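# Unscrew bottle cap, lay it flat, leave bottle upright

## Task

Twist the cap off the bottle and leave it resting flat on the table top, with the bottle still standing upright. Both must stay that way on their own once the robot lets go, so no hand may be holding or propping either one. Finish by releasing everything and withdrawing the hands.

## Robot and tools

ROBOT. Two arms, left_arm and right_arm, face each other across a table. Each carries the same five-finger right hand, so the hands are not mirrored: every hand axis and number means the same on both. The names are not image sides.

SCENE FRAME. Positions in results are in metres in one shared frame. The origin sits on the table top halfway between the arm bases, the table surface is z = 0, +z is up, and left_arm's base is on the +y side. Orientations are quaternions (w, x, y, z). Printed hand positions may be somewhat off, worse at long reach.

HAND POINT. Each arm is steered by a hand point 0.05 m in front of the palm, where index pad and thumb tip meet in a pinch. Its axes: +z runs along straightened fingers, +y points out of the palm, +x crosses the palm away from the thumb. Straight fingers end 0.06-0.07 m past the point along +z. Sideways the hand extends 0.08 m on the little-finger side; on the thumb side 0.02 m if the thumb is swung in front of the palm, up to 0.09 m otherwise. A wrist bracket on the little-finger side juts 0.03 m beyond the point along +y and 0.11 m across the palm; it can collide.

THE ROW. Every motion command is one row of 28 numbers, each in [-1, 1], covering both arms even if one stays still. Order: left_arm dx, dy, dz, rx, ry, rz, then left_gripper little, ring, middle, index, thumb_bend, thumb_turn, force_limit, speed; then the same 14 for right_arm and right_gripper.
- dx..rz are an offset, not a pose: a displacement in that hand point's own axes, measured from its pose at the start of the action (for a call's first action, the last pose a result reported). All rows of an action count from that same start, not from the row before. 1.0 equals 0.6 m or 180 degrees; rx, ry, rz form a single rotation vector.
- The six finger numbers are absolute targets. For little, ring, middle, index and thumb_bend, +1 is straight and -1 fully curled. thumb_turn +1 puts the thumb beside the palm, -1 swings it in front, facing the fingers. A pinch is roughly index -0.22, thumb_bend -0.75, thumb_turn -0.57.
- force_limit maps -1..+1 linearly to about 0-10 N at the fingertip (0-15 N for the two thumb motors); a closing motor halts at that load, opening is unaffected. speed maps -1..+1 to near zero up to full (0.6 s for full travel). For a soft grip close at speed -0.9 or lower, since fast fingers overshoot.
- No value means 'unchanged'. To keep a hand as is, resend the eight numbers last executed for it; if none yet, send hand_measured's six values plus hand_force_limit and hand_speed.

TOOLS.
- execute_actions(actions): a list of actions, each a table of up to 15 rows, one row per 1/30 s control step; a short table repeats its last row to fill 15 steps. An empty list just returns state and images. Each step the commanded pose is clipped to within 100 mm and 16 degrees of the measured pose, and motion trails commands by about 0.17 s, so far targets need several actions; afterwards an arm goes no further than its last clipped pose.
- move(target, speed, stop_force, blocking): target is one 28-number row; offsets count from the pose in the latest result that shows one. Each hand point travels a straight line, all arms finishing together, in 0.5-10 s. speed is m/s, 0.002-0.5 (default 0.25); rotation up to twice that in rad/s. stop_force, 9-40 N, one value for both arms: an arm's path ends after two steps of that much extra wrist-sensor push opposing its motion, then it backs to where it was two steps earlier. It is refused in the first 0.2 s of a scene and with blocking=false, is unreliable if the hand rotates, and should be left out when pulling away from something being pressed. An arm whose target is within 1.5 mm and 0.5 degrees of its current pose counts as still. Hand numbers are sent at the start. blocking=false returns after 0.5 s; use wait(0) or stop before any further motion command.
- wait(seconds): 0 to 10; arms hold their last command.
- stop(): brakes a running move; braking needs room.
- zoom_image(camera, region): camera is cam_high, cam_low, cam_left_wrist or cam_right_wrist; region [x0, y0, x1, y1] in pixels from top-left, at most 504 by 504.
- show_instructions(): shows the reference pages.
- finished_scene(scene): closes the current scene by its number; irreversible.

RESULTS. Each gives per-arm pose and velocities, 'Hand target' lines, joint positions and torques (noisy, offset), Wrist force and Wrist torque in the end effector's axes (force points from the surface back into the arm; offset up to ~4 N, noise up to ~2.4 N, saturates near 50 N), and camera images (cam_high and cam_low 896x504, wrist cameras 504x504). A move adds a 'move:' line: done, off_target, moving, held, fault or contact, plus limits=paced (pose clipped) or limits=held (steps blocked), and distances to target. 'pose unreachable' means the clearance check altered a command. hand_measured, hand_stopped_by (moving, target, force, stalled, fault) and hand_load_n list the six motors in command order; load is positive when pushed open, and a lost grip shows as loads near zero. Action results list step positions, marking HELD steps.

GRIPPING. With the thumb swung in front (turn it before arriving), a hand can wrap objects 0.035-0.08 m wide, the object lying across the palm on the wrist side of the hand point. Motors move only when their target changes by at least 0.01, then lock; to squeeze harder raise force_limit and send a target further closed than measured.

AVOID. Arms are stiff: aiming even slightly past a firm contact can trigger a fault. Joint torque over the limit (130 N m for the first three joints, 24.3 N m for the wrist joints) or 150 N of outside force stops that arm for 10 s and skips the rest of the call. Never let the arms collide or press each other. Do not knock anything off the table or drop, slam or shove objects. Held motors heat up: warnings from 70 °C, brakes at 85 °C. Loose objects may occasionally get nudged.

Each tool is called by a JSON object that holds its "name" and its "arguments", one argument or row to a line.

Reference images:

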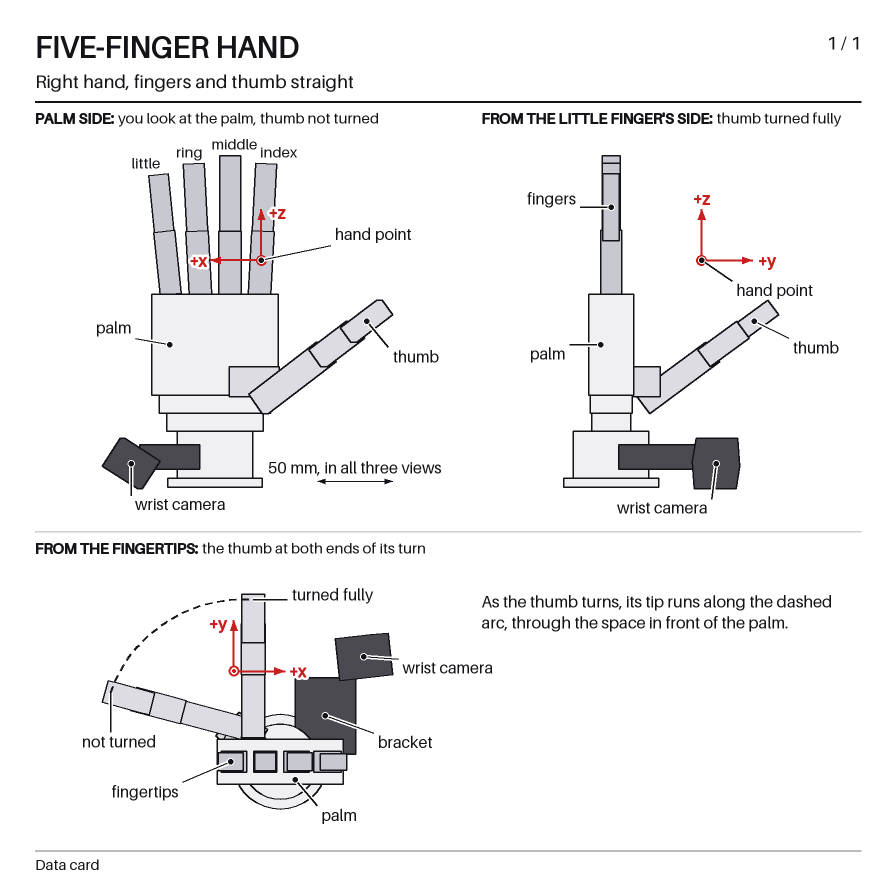

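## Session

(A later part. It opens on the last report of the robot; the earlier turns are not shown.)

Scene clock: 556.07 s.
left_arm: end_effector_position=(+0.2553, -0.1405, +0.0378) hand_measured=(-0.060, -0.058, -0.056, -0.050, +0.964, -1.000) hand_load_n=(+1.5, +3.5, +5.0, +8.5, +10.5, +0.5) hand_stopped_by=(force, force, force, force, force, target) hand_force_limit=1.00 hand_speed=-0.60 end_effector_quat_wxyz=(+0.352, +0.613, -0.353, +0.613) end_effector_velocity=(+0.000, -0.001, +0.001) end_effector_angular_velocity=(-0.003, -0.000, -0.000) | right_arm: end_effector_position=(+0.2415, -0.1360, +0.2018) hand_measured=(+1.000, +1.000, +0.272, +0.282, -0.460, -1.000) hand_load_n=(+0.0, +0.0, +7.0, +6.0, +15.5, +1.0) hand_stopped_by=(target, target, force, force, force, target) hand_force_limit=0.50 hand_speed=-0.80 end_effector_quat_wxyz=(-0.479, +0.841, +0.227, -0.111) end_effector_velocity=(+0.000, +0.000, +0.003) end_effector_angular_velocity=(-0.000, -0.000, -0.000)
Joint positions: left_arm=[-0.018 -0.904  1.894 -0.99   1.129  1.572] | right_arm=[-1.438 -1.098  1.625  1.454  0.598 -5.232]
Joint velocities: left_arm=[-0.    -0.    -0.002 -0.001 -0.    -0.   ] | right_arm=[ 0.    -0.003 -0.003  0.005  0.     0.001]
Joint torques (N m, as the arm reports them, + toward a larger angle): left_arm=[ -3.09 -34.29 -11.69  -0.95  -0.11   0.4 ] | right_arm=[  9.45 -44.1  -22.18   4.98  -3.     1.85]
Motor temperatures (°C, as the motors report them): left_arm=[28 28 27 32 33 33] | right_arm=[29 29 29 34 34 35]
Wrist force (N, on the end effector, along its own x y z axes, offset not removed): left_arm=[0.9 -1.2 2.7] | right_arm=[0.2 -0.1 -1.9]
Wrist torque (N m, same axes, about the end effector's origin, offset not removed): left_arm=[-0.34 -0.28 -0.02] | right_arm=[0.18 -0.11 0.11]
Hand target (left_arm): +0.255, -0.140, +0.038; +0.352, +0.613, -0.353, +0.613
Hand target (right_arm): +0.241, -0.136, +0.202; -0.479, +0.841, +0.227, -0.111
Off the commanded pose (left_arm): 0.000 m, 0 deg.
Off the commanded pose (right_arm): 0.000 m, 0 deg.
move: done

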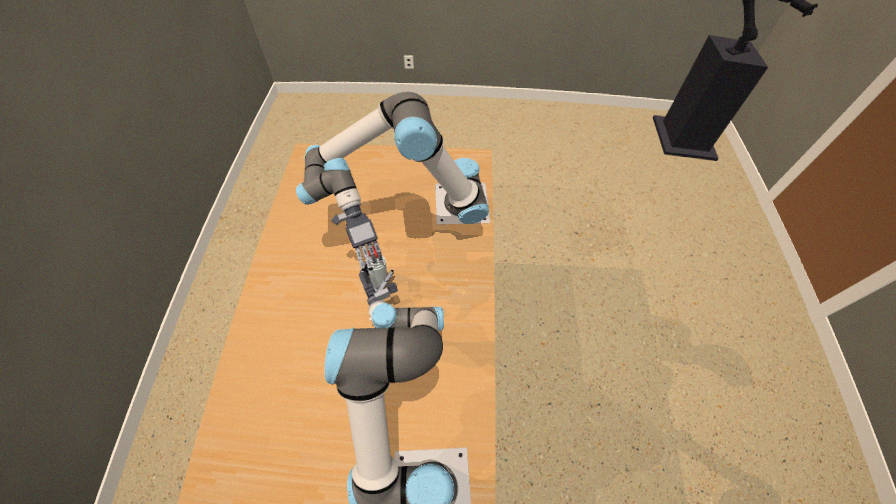

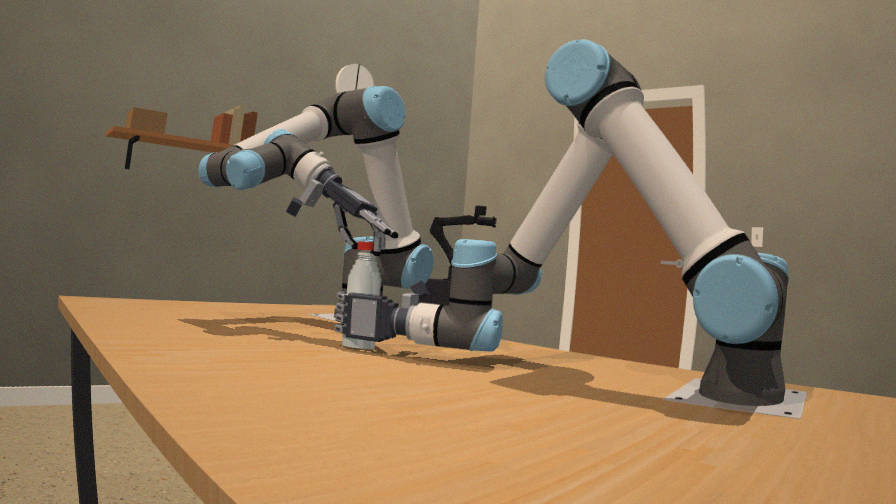

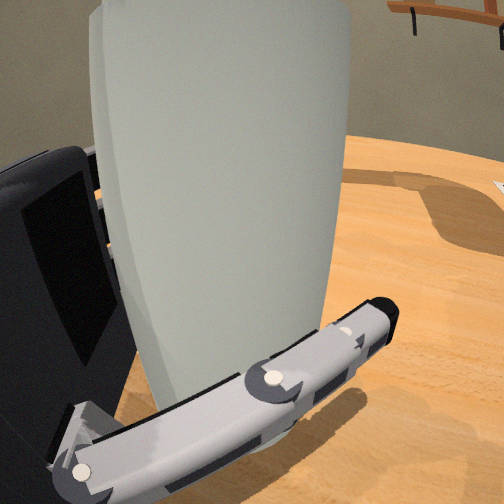

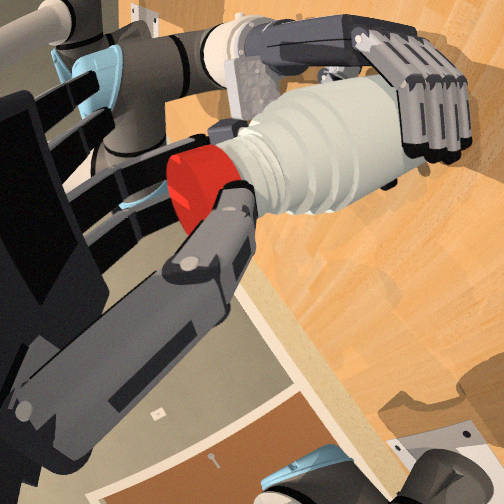

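{"name": "move", "arguments": {
  "target": [0,0,0,0,0,0,-0.98,-0.98,-0.98,-0.98,-0.9,-1,1,-0.6, 0,-0.0433,-0.025,0,0,0,1,1,-0.3,-0.3,-0.9,-1,0.5,-0.8],
  "speed": 0.1
}}

{"name": "move", "arguments": {
  "target": [0,0,0,0,0,0,-0.98,-0.98,-0.98,-0.98,-0.9,-1,1,-0.6, 0,0,0,0,0.577,0.333,1,1,-0.3,-0.3,-0.9,-1,0.5,-0.8],
  "speed": 0.3
}}

Scene clock: 568.67 s.
left_arm: end_effector_position=(+0.2553, -0.1405, +0.0378) hand_measured=(-0.060, -0.058, -0.056, -0.050, +0.964, -1.000) hand_load_n=(+1.5, +3.5, +5.0, +8.5, +10.5, +0.5) hand_stopped_by=(force, force, force, force, force, target) hand_force_limit=1.00 hand_speed=-0.60 end_effector_quat_wxyz=(+0.352, +0.613, -0.353, +0.613) end_effector_velocity=(-0.000, -0.000, +0.001) end_effector_angular_velocity=(-0.000, +0.000, -0.000) | right_arm: end_effector_position=(+0.2405, -0.1360, +0.2315) hand_measured=(+1.000, +1.000, +0.272, +0.282, -0.460, -1.000) hand_load_n=(+0.0, +0.0, +7.0, +6.0, +15.5, +1.0) hand_stopped_by=(target, target, force, force, force, target) hand_force_limit=0.50 hand_speed=-0.80 end_effector_quat_wxyz=(-0.479, +0.841, +0.227, -0.111) end_effector_velocity=(+0.000, +0.000, +0.002) end_effector_angular_velocity=(+0.000, -0.001, +0.000)
Joint positions: left_arm=[-0.018 -0.904  1.894 -0.99   1.129  1.572] | right_arm=[-1.437 -1.133  1.593  1.521  0.598 -5.231]
Joint velocities: left_arm=[-0.    -0.002 -0.001  0.003 -0.    -0.   ] | right_arm=[-0.    -0.002 -0.004  0.005  0.    -0.001]
Joint torques (N m, as the arm reports them, + toward a larger angle): left_arm=[ -2.02 -34.6  -10.72  -0.94  -0.07   0.62] | right_arm=[  7.8  -44.19 -24.03   5.03  -1.8   -2.41]
Motor temperatures (°C, as the motors report them): left_arm=[28 28 27 32 33 33] | right_arm=[29 29 29 34 34 35]
Wrist force (N, on the end effector, along its own x y z axes, offset not removed): left_arm=[-0.9 -2.0 -2.1] | right_arm=[-3.3 1.8 1.2]
Wrist torque (N m, same axes, about the end effector's origin, offset not removed): left_arm=[-0.11 0.18 -0.12] | right_arm=[0.24 0.35 0.09]
Hand target (left_arm): +0.255, -0.140, +0.038; +0.352, +0.613, -0.353, +0.613
Hand target (right_arm): +0.240, -0.136, +0.232; -0.479, +0.841, +0.227, -0.111
Off the commanded pose (left_arm): 0.000 m, 0 deg.
Off the commanded pose (right_arm): 0.000 m, 0 deg.
move: done

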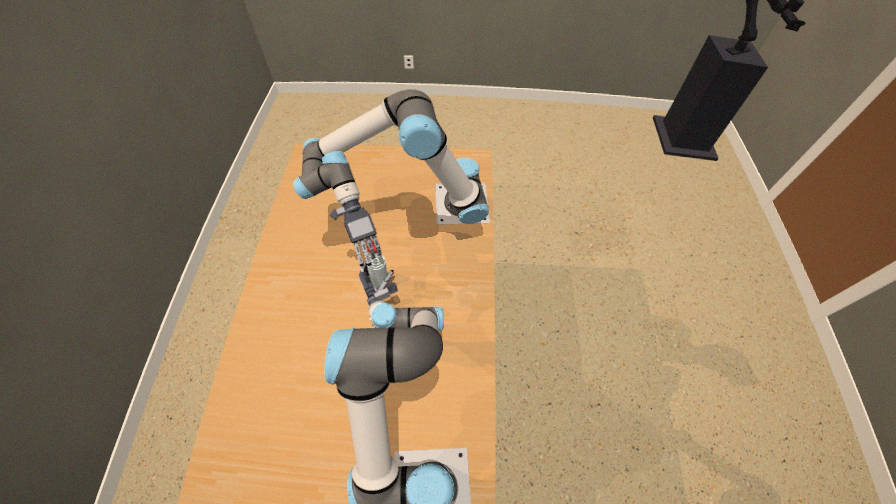

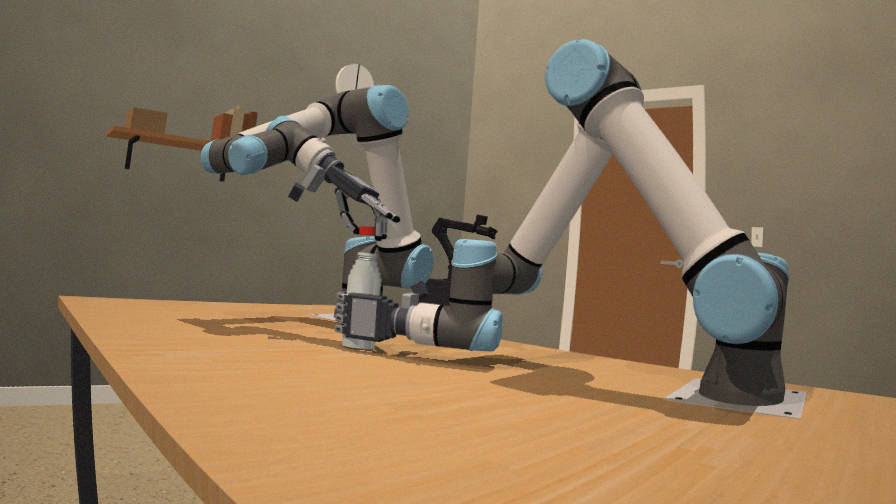

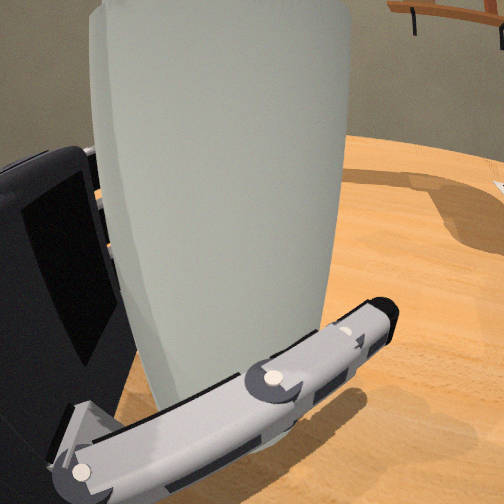

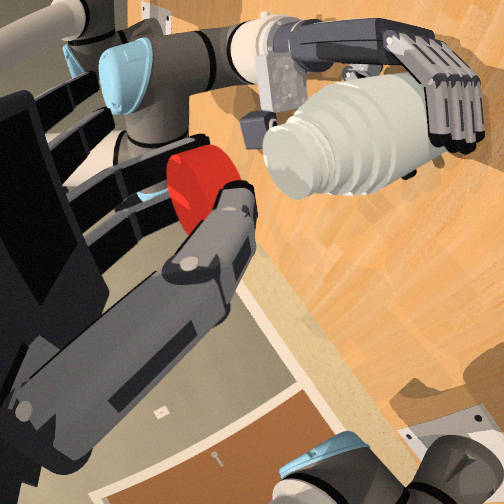

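Scene clock: 572.77 s.
left_arm: end_effector_position=(+0.2553, -0.1405, +0.0378) hand_measured=(-0.060, -0.058, -0.056, -0.050, +0.964, -1.000) hand_load_n=(+1.5, +3.5, +5.0, +8.5, +10.5, +0.5) hand_stopped_by=(force, force, force, force, force, target) hand_force_limit=1.00 hand_speed=-0.60 end_effector_quat_wxyz=(+0.352, +0.613, -0.353, +0.613) end_effector_velocity=(+0.000, -0.000, -0.000) end_effector_angular_velocity=(-0.000, -0.000, +0.000) | right_arm: end_effector_position=(+0.2406, -0.1357, +0.2322) hand_measured=(+1.000, +1.000, +0.272, +0.282, -0.460, -1.000) hand_load_n=(+0.0, +0.0, +7.0, +6.0, +15.5, +1.0) hand_stopped_by=(target, target, force, force, force, target) hand_force_limit=0.50 hand_speed=-0.80 end_effector_quat_wxyz=(+0.362, -0.602, +0.610, -0.367) end_effector_velocity=(+0.000, +0.000, +0.000) end_effector_angular_velocity=(-0.000, +0.003, -0.014)
Joint positions: left_arm=[-0.018 -0.904  1.894 -0.99   1.129  1.572] | right_arm=[-0.736 -1.51   1.795  0.448  2.366 -2.571]
Joint velocities: left_arm=[ 0.     0.001 -0.001 -0.001 -0.     0.   ] | right_arm=[ 0.005  0.01  -0.01   0.016  0.012  0.02 ]
Joint torques (N m, as the arm reports them, + toward a larger angle): left_arm=[ -2.8  -34.57 -11.15  -0.9   -0.09   0.43] | right_arm=[ 10.84 -11.48 -24.55   3.22   2.49   1.68]
Motor temperatures (°C, as the motors report them): left_arm=[28 28 27 32 33 33] | right_arm=[29 29 29 34 34 35]
Wrist force (N, on the end effector, along its own x y z axes, offset not removed): left_arm=[3.4 -1.3 -3.7] | right_arm=[-3.4 -0.1 -1.0]
Wrist torque (N m, same axes, about the end effector's origin, offset not removed): left_arm=[0.03 -0.23 0.10] | right_arm=[-0.16 0.49 -0.06]
Hand target (left_arm): +0.255, -0.140, +0.038; +0.352, +0.613, -0.353, +0.613
Hand target (right_arm): +0.241, -0.136, +0.232; -0.362, +0.602, -0.610, +0.367
Off the commanded pose (left_arm): 0.000 m, 0 deg.
Off the commanded pose (right_arm): 0.001 m, 0 deg.
move: done

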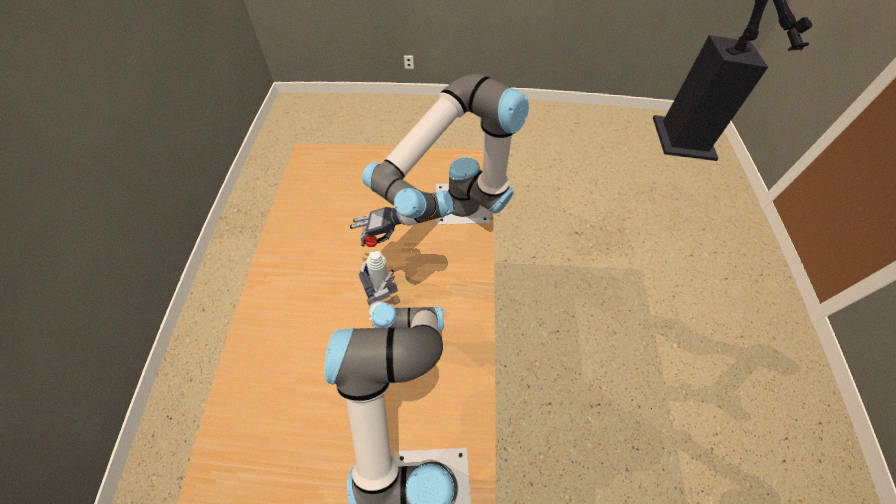

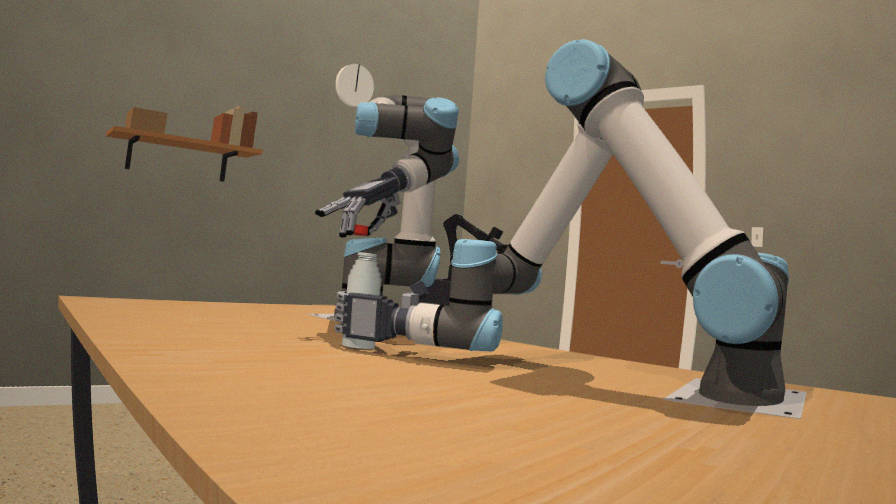

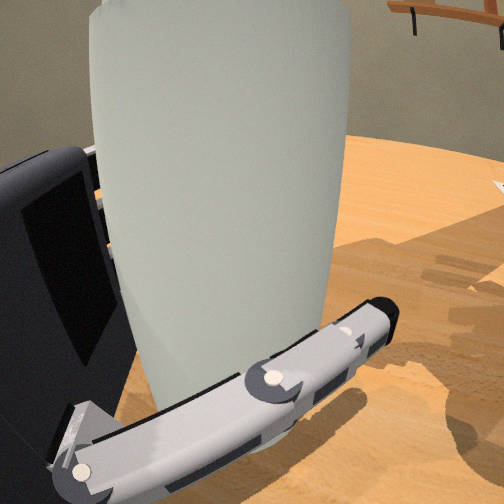

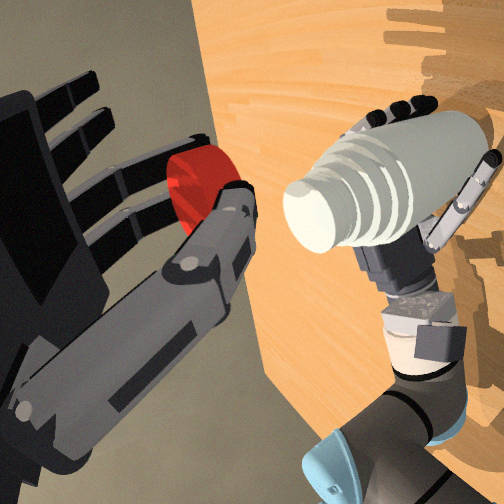

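{"name": "move", "arguments": {
  "target": [0,0,0,0,0,0,-0.98,-0.98,-0.98,-0.98,-0.9,-1,1,-0.6, 0.24,-0.0867,0.15,0.0667,0,0,1,1,-0.3,-0.3,-0.9,-1,0.5,-0.8],
  "speed": 0.2
}}

Scene clock: 577.30 s.
left_arm: end_effector_position=(+0.2553, -0.1405, +0.0378) hand_measured=(-0.060, -0.058, -0.056, -0.050, +0.964, -1.000) hand_load_n=(+1.5, +3.5, +5.0, +8.5, +10.5, +0.5) hand_stopped_by=(force, force, force, force, force, target) hand_force_limit=1.00 hand_speed=-0.60 end_effector_quat_wxyz=(+0.352, +0.613, -0.353, +0.613) end_effector_velocity=(+0.000, +0.000, -0.001) end_effector_angular_velocity=(+0.002, +0.001, +0.000) | right_arm: end_effector_position=(+0.3427, -0.2809, +0.2361) hand_measured=(+1.000, +1.000, +0.272, +0.282, -0.460, -1.000) hand_load_n=(+0.0, +0.0, +7.0, +6.0, +15.5, +1.0) hand_stopped_by=(target, target, force, force, force, target) hand_force_limit=0.50 hand_speed=-0.80 end_effector_quat_wxyz=(+0.423, -0.561, +0.568, -0.429) end_effector_velocity=(+0.002, -0.002, -0.000) end_effector_angular_velocity=(+0.003, -0.002, +0.006)
Joint positions: left_arm=[-0.018 -0.904  1.894 -0.99   1.129  1.572] | right_arm=[-1.307 -1.859  2.148  0.008  1.927 -3.036]
Joint velocities: left_arm=[ 0.     0.001  0.     0.001 -0.    -0.   ] | right_arm=[-0.017 -0.006  0.006 -0.004 -0.022 -0.005]
Joint torques (N m, as the arm reports them, + toward a larger angle): left_arm=[ -2.22 -33.92 -12.2   -1.09  -0.11   0.74] | right_arm=[ -4.96 -17.49 -14.37  -3.29  -1.79  -2.7 ]
Motor temperatures (°C, as the motors report them): left_arm=[28 28 27 32 33 33] | right_arm=[29 29 29 34 34 35]
Wrist force (N, on the end effector, along its own x y z axes, offset not removed): left_arm=[-2.1 1.2 1.2] | right_arm=[-0.7 -0.5 -2.1]
Wrist torque (N m, same axes, about the end effector's origin, offset not removed): left_arm=[0.15 0.41 -0.04] | right_arm=[0.06 0.16 -0.02]
Hand target (left_arm): +0.255, -0.140, +0.038; +0.352, +0.613, -0.353, +0.613
Hand target (right_arm): +0.343, -0.281, +0.236; -0.423, +0.561, -0.568, +0.429
Off the commanded pose (left_arm): 0.000 m, 0 deg.
Off the commanded pose (right_arm): 0.000 m, 0 deg.
move: done

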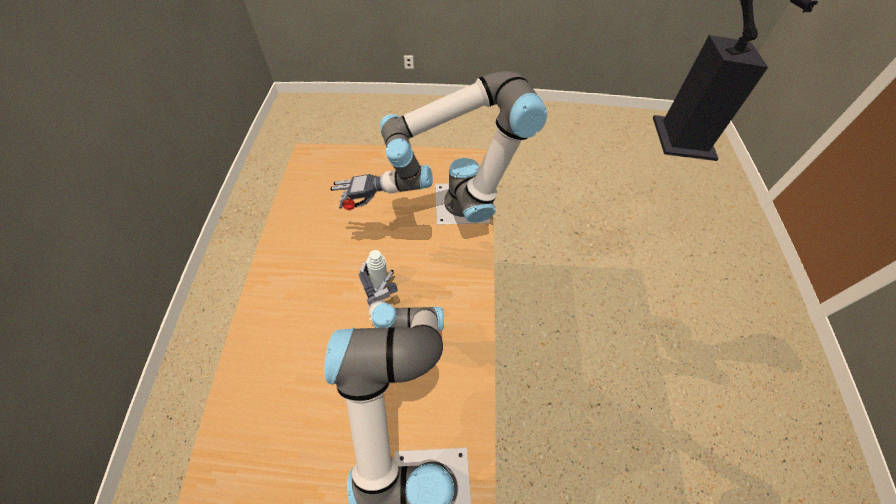

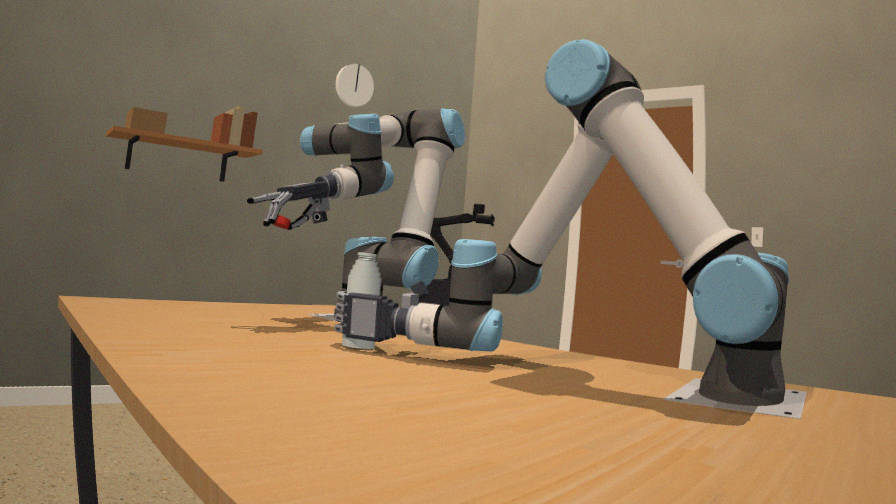

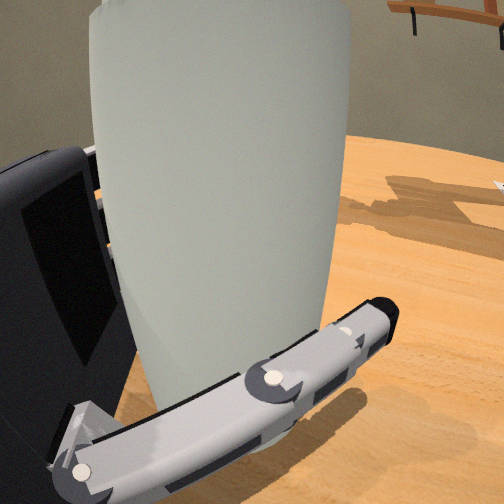

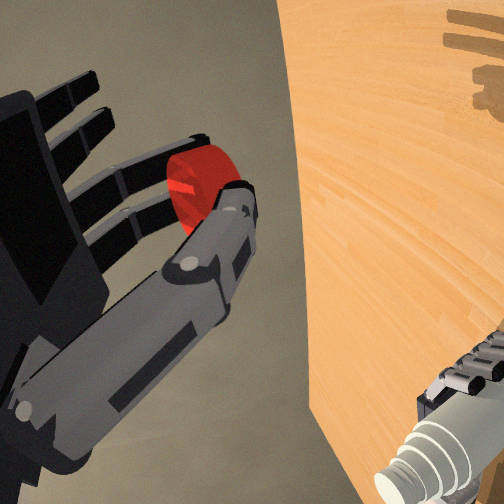

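{"name": "move", "arguments": {
  "target": [0,0,0,0,0,0,-0.98,-0.98,-0.98,-0.98,-0.9,-1,1,-0.6, 0,0.3107,0.101,0,0,0,1,1,-0.3,-0.3,-0.9,-1,0.5,-0.8],
  "speed": 0.2
}}

{"name": "zoom_image", "arguments": {
  "camera": "cam_low",
  "region": [200,220,420,380]
}}

Scene clock: 581.83 s.
left_arm: end_effector_position=(+0.2553, -0.1405, +0.0378) hand_measured=(-0.060, -0.058, -0.056, -0.050, +0.964, -1.000) hand_load_n=(+1.5, +3.5, +5.0, +8.5, +10.5, +0.5) hand_stopped_by=(force, force, force, force, force, target) hand_force_limit=1.00 hand_speed=-0.60 end_effector_quat_wxyz=(+0.352, +0.613, -0.353, +0.613) end_effector_velocity=(-0.000, +0.000, +0.001) end_effector_angular_velocity=(-0.001, -0.000, -0.000) | right_arm: end_effector_position=(+0.3494, -0.2813, +0.0404) hand_measured=(+1.000, +1.000, +0.272, +0.282, -0.460, -1.000) hand_load_n=(+0.0, +0.0, +7.0, +6.0, +15.5, +1.0) hand_stopped_by=(target, target, force, force, force, target) hand_force_limit=0.50 hand_speed=-0.80 end_effector_quat_wxyz=(+0.423, -0.561, +0.568, -0.429) end_effector_velocity=(-0.000, +0.000, -0.003) end_effector_angular_velocity=(-0.000, -0.000, +0.000)
Joint positions: left_arm=[-0.018 -0.904  1.894 -0.99   1.129  1.572] | right_arm=[-1.319 -1.482  2.451 -0.673  1.916 -3.04 ]
Joint velocities: left_arm=[ 0.    -0.001  0.001 -0.001  0.    -0.   ] | right_arm=[ 0.001  0.009  0.003 -0.012  0.001 -0.   ]
Joint torques (N m, as the arm reports them, + toward a larger angle): left_arm=[ -2.72 -34.75 -10.75  -0.93  -0.07   0.53] | right_arm=[ 9.94 -6.89 -5.59 -3.62  2.14 -2.53]
Motor temperatures (°C, as the motors report them): left_arm=[28 28 27 32 33 33] | right_arm=[29 29 29 34 34 35]
Wrist force (N, on the end effector, along its own x y z axes, offset not removed): left_arm=[2.4 -0.3 1.6] | right_arm=[1.5 2.7 -0.9]
Wrist torque (N m, same axes, about the end effector's origin, offset not removed): left_arm=[-0.01 -0.29 0.19] | right_arm=[0.41 -0.27 0.15]
Hand target (left_arm): +0.255, -0.140, +0.038; +0.352, +0.613, -0.353, +0.613
Hand target (right_arm): +0.349, -0.281, +0.040; -0.423, +0.561, -0.568, +0.429
Off the commanded pose (left_arm): 0.000 m, 0 deg.
Off the commanded pose (right_arm): 0.000 m, 0 deg.
move: done

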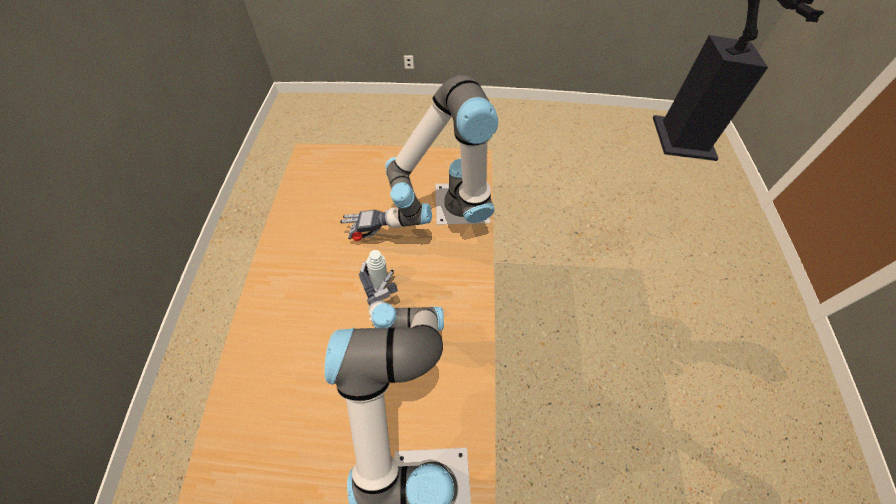

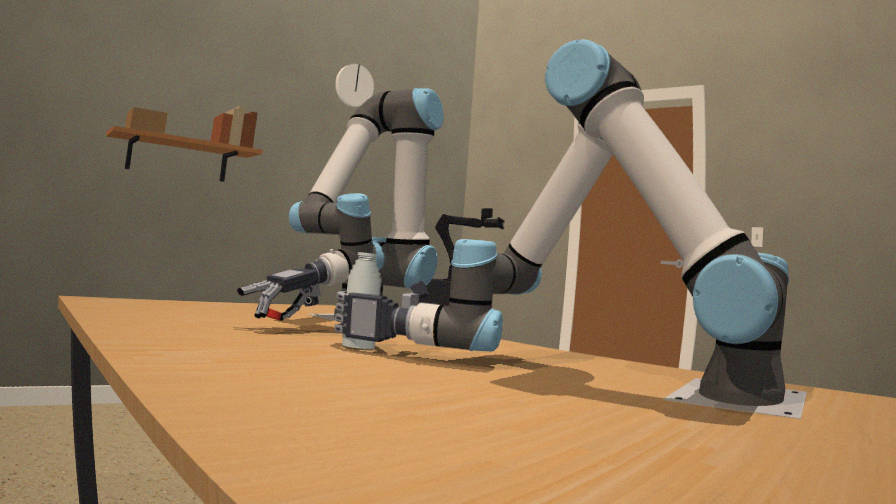

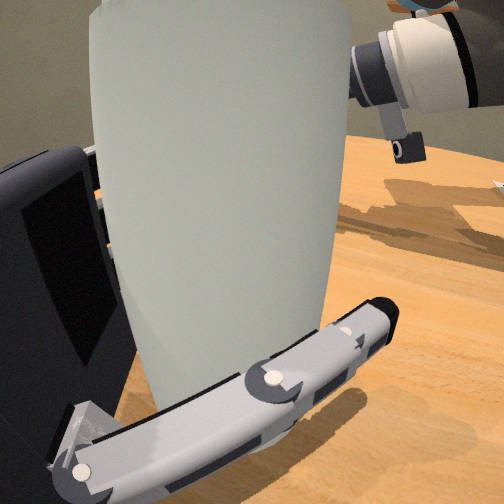

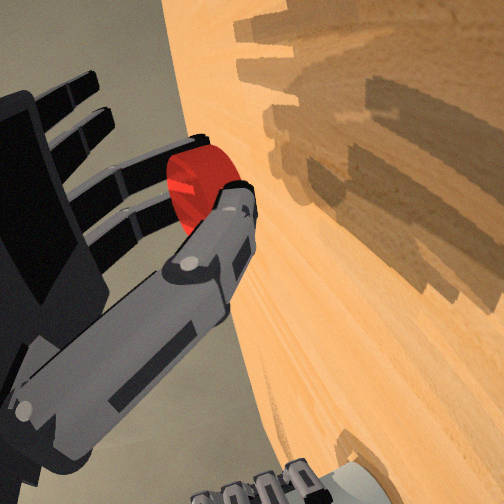

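Region (200, 220, 420, 380) of cam_low's 896x504 image, scaled by 2.291, with more detail than that image has; it fills the top 367 rows of this view, and the rest is white.

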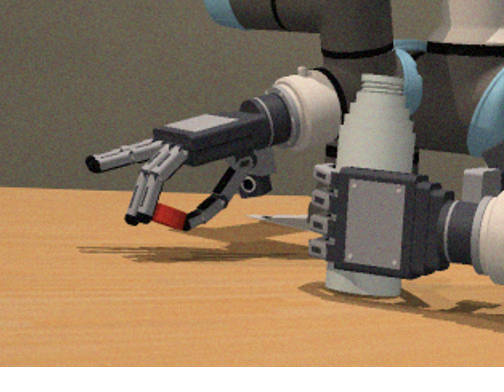

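{"name": "move", "arguments": {
  "target": [0,0,0,0,0,0,-0.98,-0.98,-0.98,-0.98,-0.9,-1,1,-0.6, 0,0.0254,0.0082,0,0,0,1,1,-0.3,-0.3,-0.9,-1,0.5,-0.8],
  "speed": 0.05
}}

{"name": "zoom_image", "arguments": {
  "camera": "cam_low",
  "region": [220,270,340,350]
}}

Scene clock: 585.43 s.
left_arm: end_effector_position=(+0.2553, -0.1405, +0.0378) hand_measured=(-0.060, -0.058, -0.056, -0.050, +0.964, -1.000) hand_load_n=(+1.5, +3.5, +5.0, +8.5, +10.5, +0.5) hand_stopped_by=(force, force, force, force, force, target) hand_force_limit=1.00 hand_speed=-0.60 end_effector_quat_wxyz=(+0.352, +0.613, -0.353, +0.613) end_effector_velocity=(+0.000, -0.000, +0.001) end_effector_angular_velocity=(-0.001, -0.000, +0.000) | right_arm: end_effector_position=(+0.3499, -0.2813, +0.0247) hand_measured=(+1.000, +1.000, +0.272, +0.282, -0.460, -1.000) hand_load_n=(+0.0, +0.0, +7.0, +6.0, +15.5, +1.0) hand_stopped_by=(target, target, force, force, force, target) hand_force_limit=0.50 hand_speed=-0.80 end_effector_quat_wxyz=(+0.423, -0.561, +0.568, -0.429) end_effector_velocity=(-0.000, -0.000, -0.003) end_effector_angular_velocity=(-0.001, +0.001, +0.000)
Joint positions: left_arm=[-0.018 -0.904  1.894 -0.99   1.129  1.572] | right_arm=[-1.32  -1.432  2.464 -0.736  1.915 -3.04 ]
Joint velocities: left_arm=[ 0.    -0.    -0.001 -0.001 -0.     0.   ] | right_arm=[-0.     0.009  0.003 -0.011 -0.    -0.   ]
Joint torques (N m, as the arm reports them, + toward a larger angle): left_arm=[ -1.83 -34.26 -11.59  -1.12   0.03   0.68] | right_arm=[-6.23 -8.93 -4.73 -3.43 -1.66 -2.51]
Motor temperatures (°C, as the motors report them): left_arm=[28 28 27 32 33 33] | right_arm=[29 29 29 34 34 35]
Wrist force (N, on the end effector, along its own x y z axes, offset not removed): left_arm=[0.7 -0.5 -4.3] | right_arm=[1.6 0.6 -0.3]
Wrist torque (N m, same axes, about the end effector's origin, offset not removed): left_arm=[0.07 0.13 -0.02] | right_arm=[-0.01 -0.15 0.24]
Hand target (left_arm): +0.255, -0.140, +0.038; +0.352, +0.613, -0.353, +0.613
Hand target (right_arm): +0.350, -0.281, +0.024; -0.423, +0.561, -0.568, +0.429
Off the commanded pose (left_arm): 0.000 m, 0 deg.
Off the commanded pose (right_arm): 0.000 m, 0 deg.
move: done

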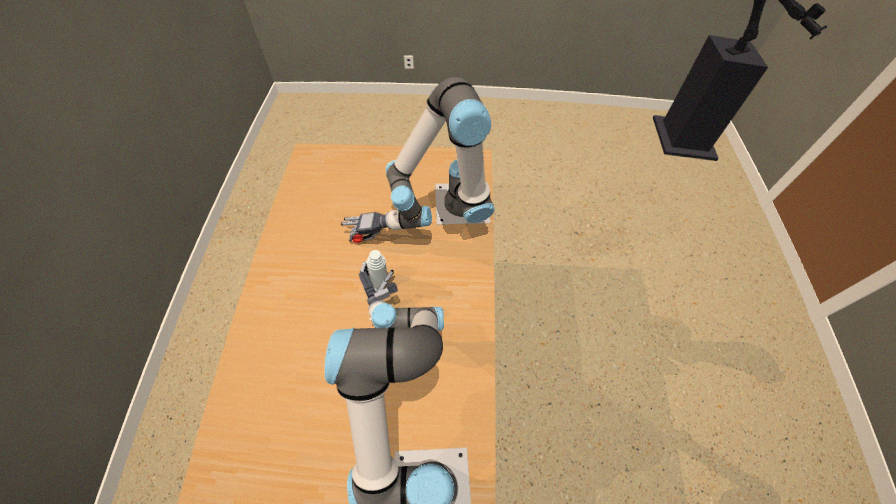

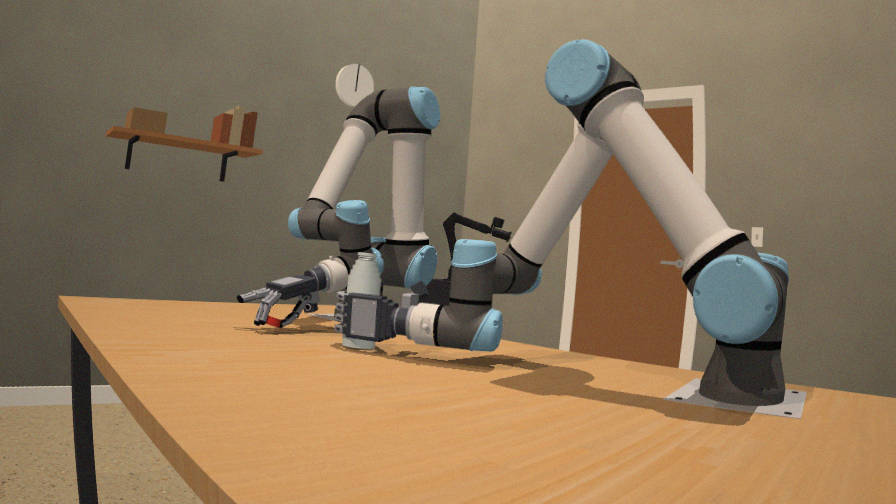

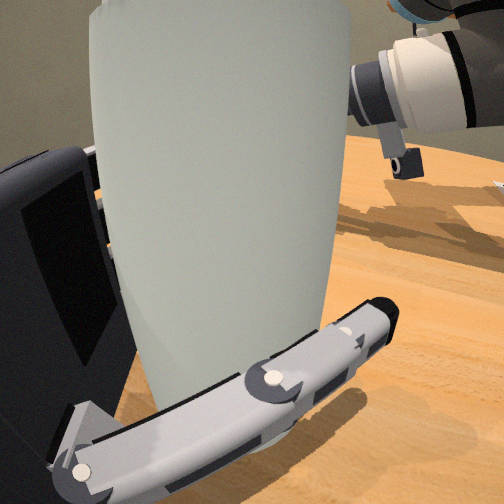

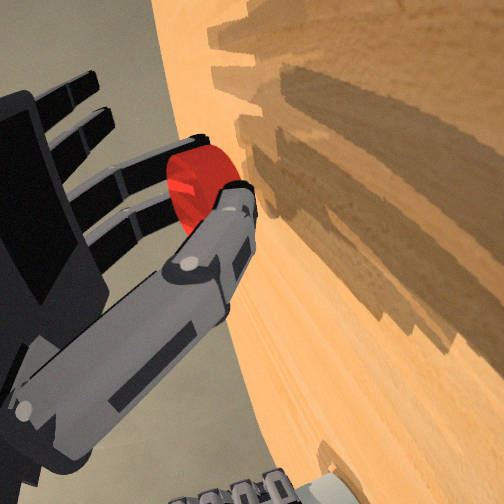

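Region (220, 270, 340, 350) of cam_low's 896x504 image, scaled by 4.200, with more detail than that image has.

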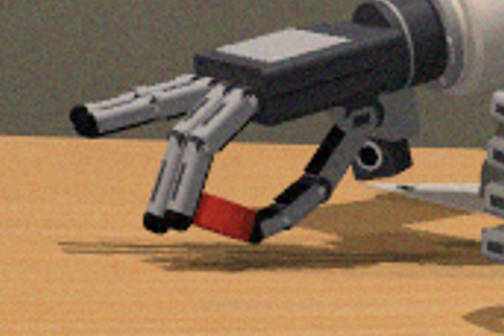

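{"name": "move", "arguments": {
  "target": [0,0,0,0,0,0,-0.98,-0.98,-0.98,-0.98,-0.9,-1,1,-0.6, 0,0.035,0.0114,0,0,0,1,1,-0.3,-0.3,-0.9,-1,0.5,-0.8],
  "speed": 0.006,
  "stop_force": 9
}}

{"name": "zoom_image", "arguments": {
  "camera": "cam_low",
  "region": [220,270,340,350]
}}

Scene clock: 590.07 s.
left_arm: end_effector_position=(+0.2553, -0.1405, +0.0378) hand_measured=(-0.060, -0.058, -0.056, -0.050, +0.964, -1.000) hand_load_n=(+1.5, +3.5, +5.0, +8.5, +10.5, +0.5) hand_stopped_by=(force, force, force, force, force, target) hand_force_limit=1.00 hand_speed=-0.60 end_effector_quat_wxyz=(+0.352, +0.613, -0.353, +0.613) end_effector_velocity=(+0.000, +0.001, -0.001) end_effector_angular_velocity=(+0.002, +0.000, +0.000) | right_arm: end_effector_position=(+0.3503, -0.2813, +0.0121) hand_measured=(+1.000, +1.000, +0.272, +0.282, -0.460, -1.000) hand_load_n=(+0.0, +0.0, +8.5, +7.5, +13.0, +0.5) hand_stopped_by=(target, target, force, force, force, target) hand_force_limit=0.50 hand_speed=-0.80 end_effector_quat_wxyz=(+0.423, -0.561, +0.568, -0.429) end_effector_velocity=(+0.000, +0.000, +0.002) end_effector_angular_velocity=(-0.000, +0.001, +0.001)
Joint positions: left_arm=[-0.018 -0.904  1.894 -0.99   1.129  1.572] | right_arm=[-1.32  -1.39   2.473 -0.786  1.914 -3.04 ]
Joint velocities: left_arm=[ 0.     0.001  0.001 -0.    -0.     0.   ] | right_arm=[ 0.    -0.005 -0.003  0.009 -0.001  0.   ]
Joint torques (N m, as the arm reports them, + toward a larger angle): left_arm=[ -3.19 -34.8  -10.7   -0.93  -0.04   0.62] | right_arm=[ -6.73 -19.88 -15.26   2.4   -1.3   -2.73]
Motor temperatures (°C, as the motors report them): left_arm=[28 28 27 32 33 33] | right_arm=[29 29 29 34 34 35]
Wrist force (N, on the end effector, along its own x y z axes, offset not removed): left_arm=[3.9 -1.5 -1.9] | right_arm=[-1.7 -9.3 -9.6]
Wrist torque (N m, same axes, about the end effector's origin, offset not removed): left_arm=[-0.05 -0.71 0.33] | right_arm=[0.09 0.40 -0.19]
Hand target (left_arm): +0.255, -0.140, +0.038; +0.352, +0.613, -0.353, +0.613
Hand target (right_arm): +0.350, -0.281, +0.012; -0.423, +0.561, -0.568, +0.429
Off the commanded pose (left_arm): 0.000 m, 0 deg.
Off the commanded pose (right_arm): 0.009 m, 0 deg.
move: contact (right_arm)

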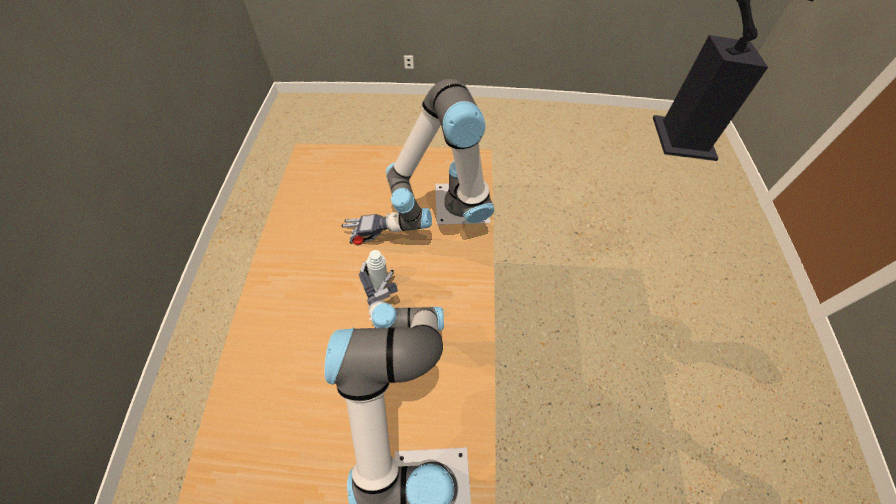

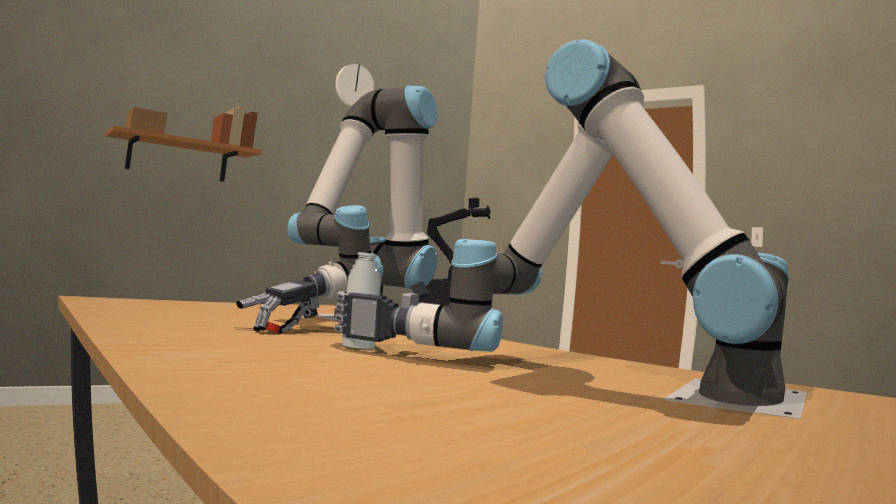

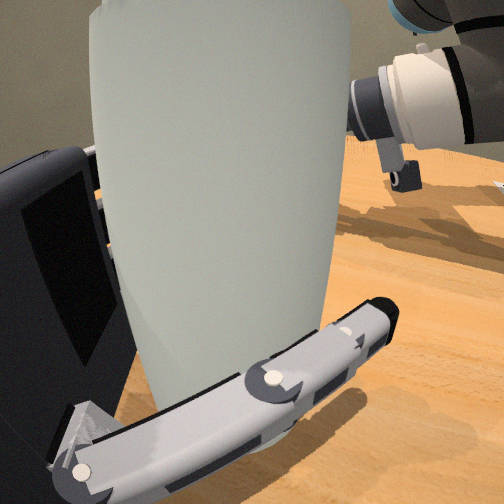

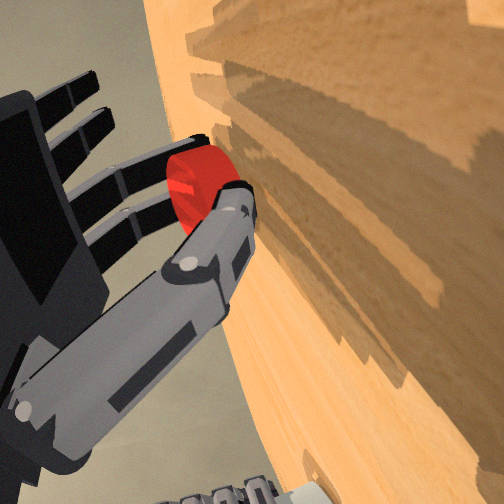

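Region (220, 270, 340, 350) of cam_low's 896x504 image, scaled by 4.200, with more detail than that image has.

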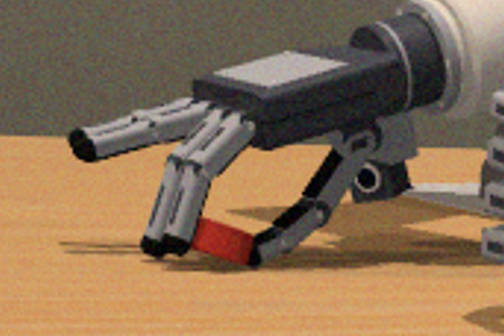

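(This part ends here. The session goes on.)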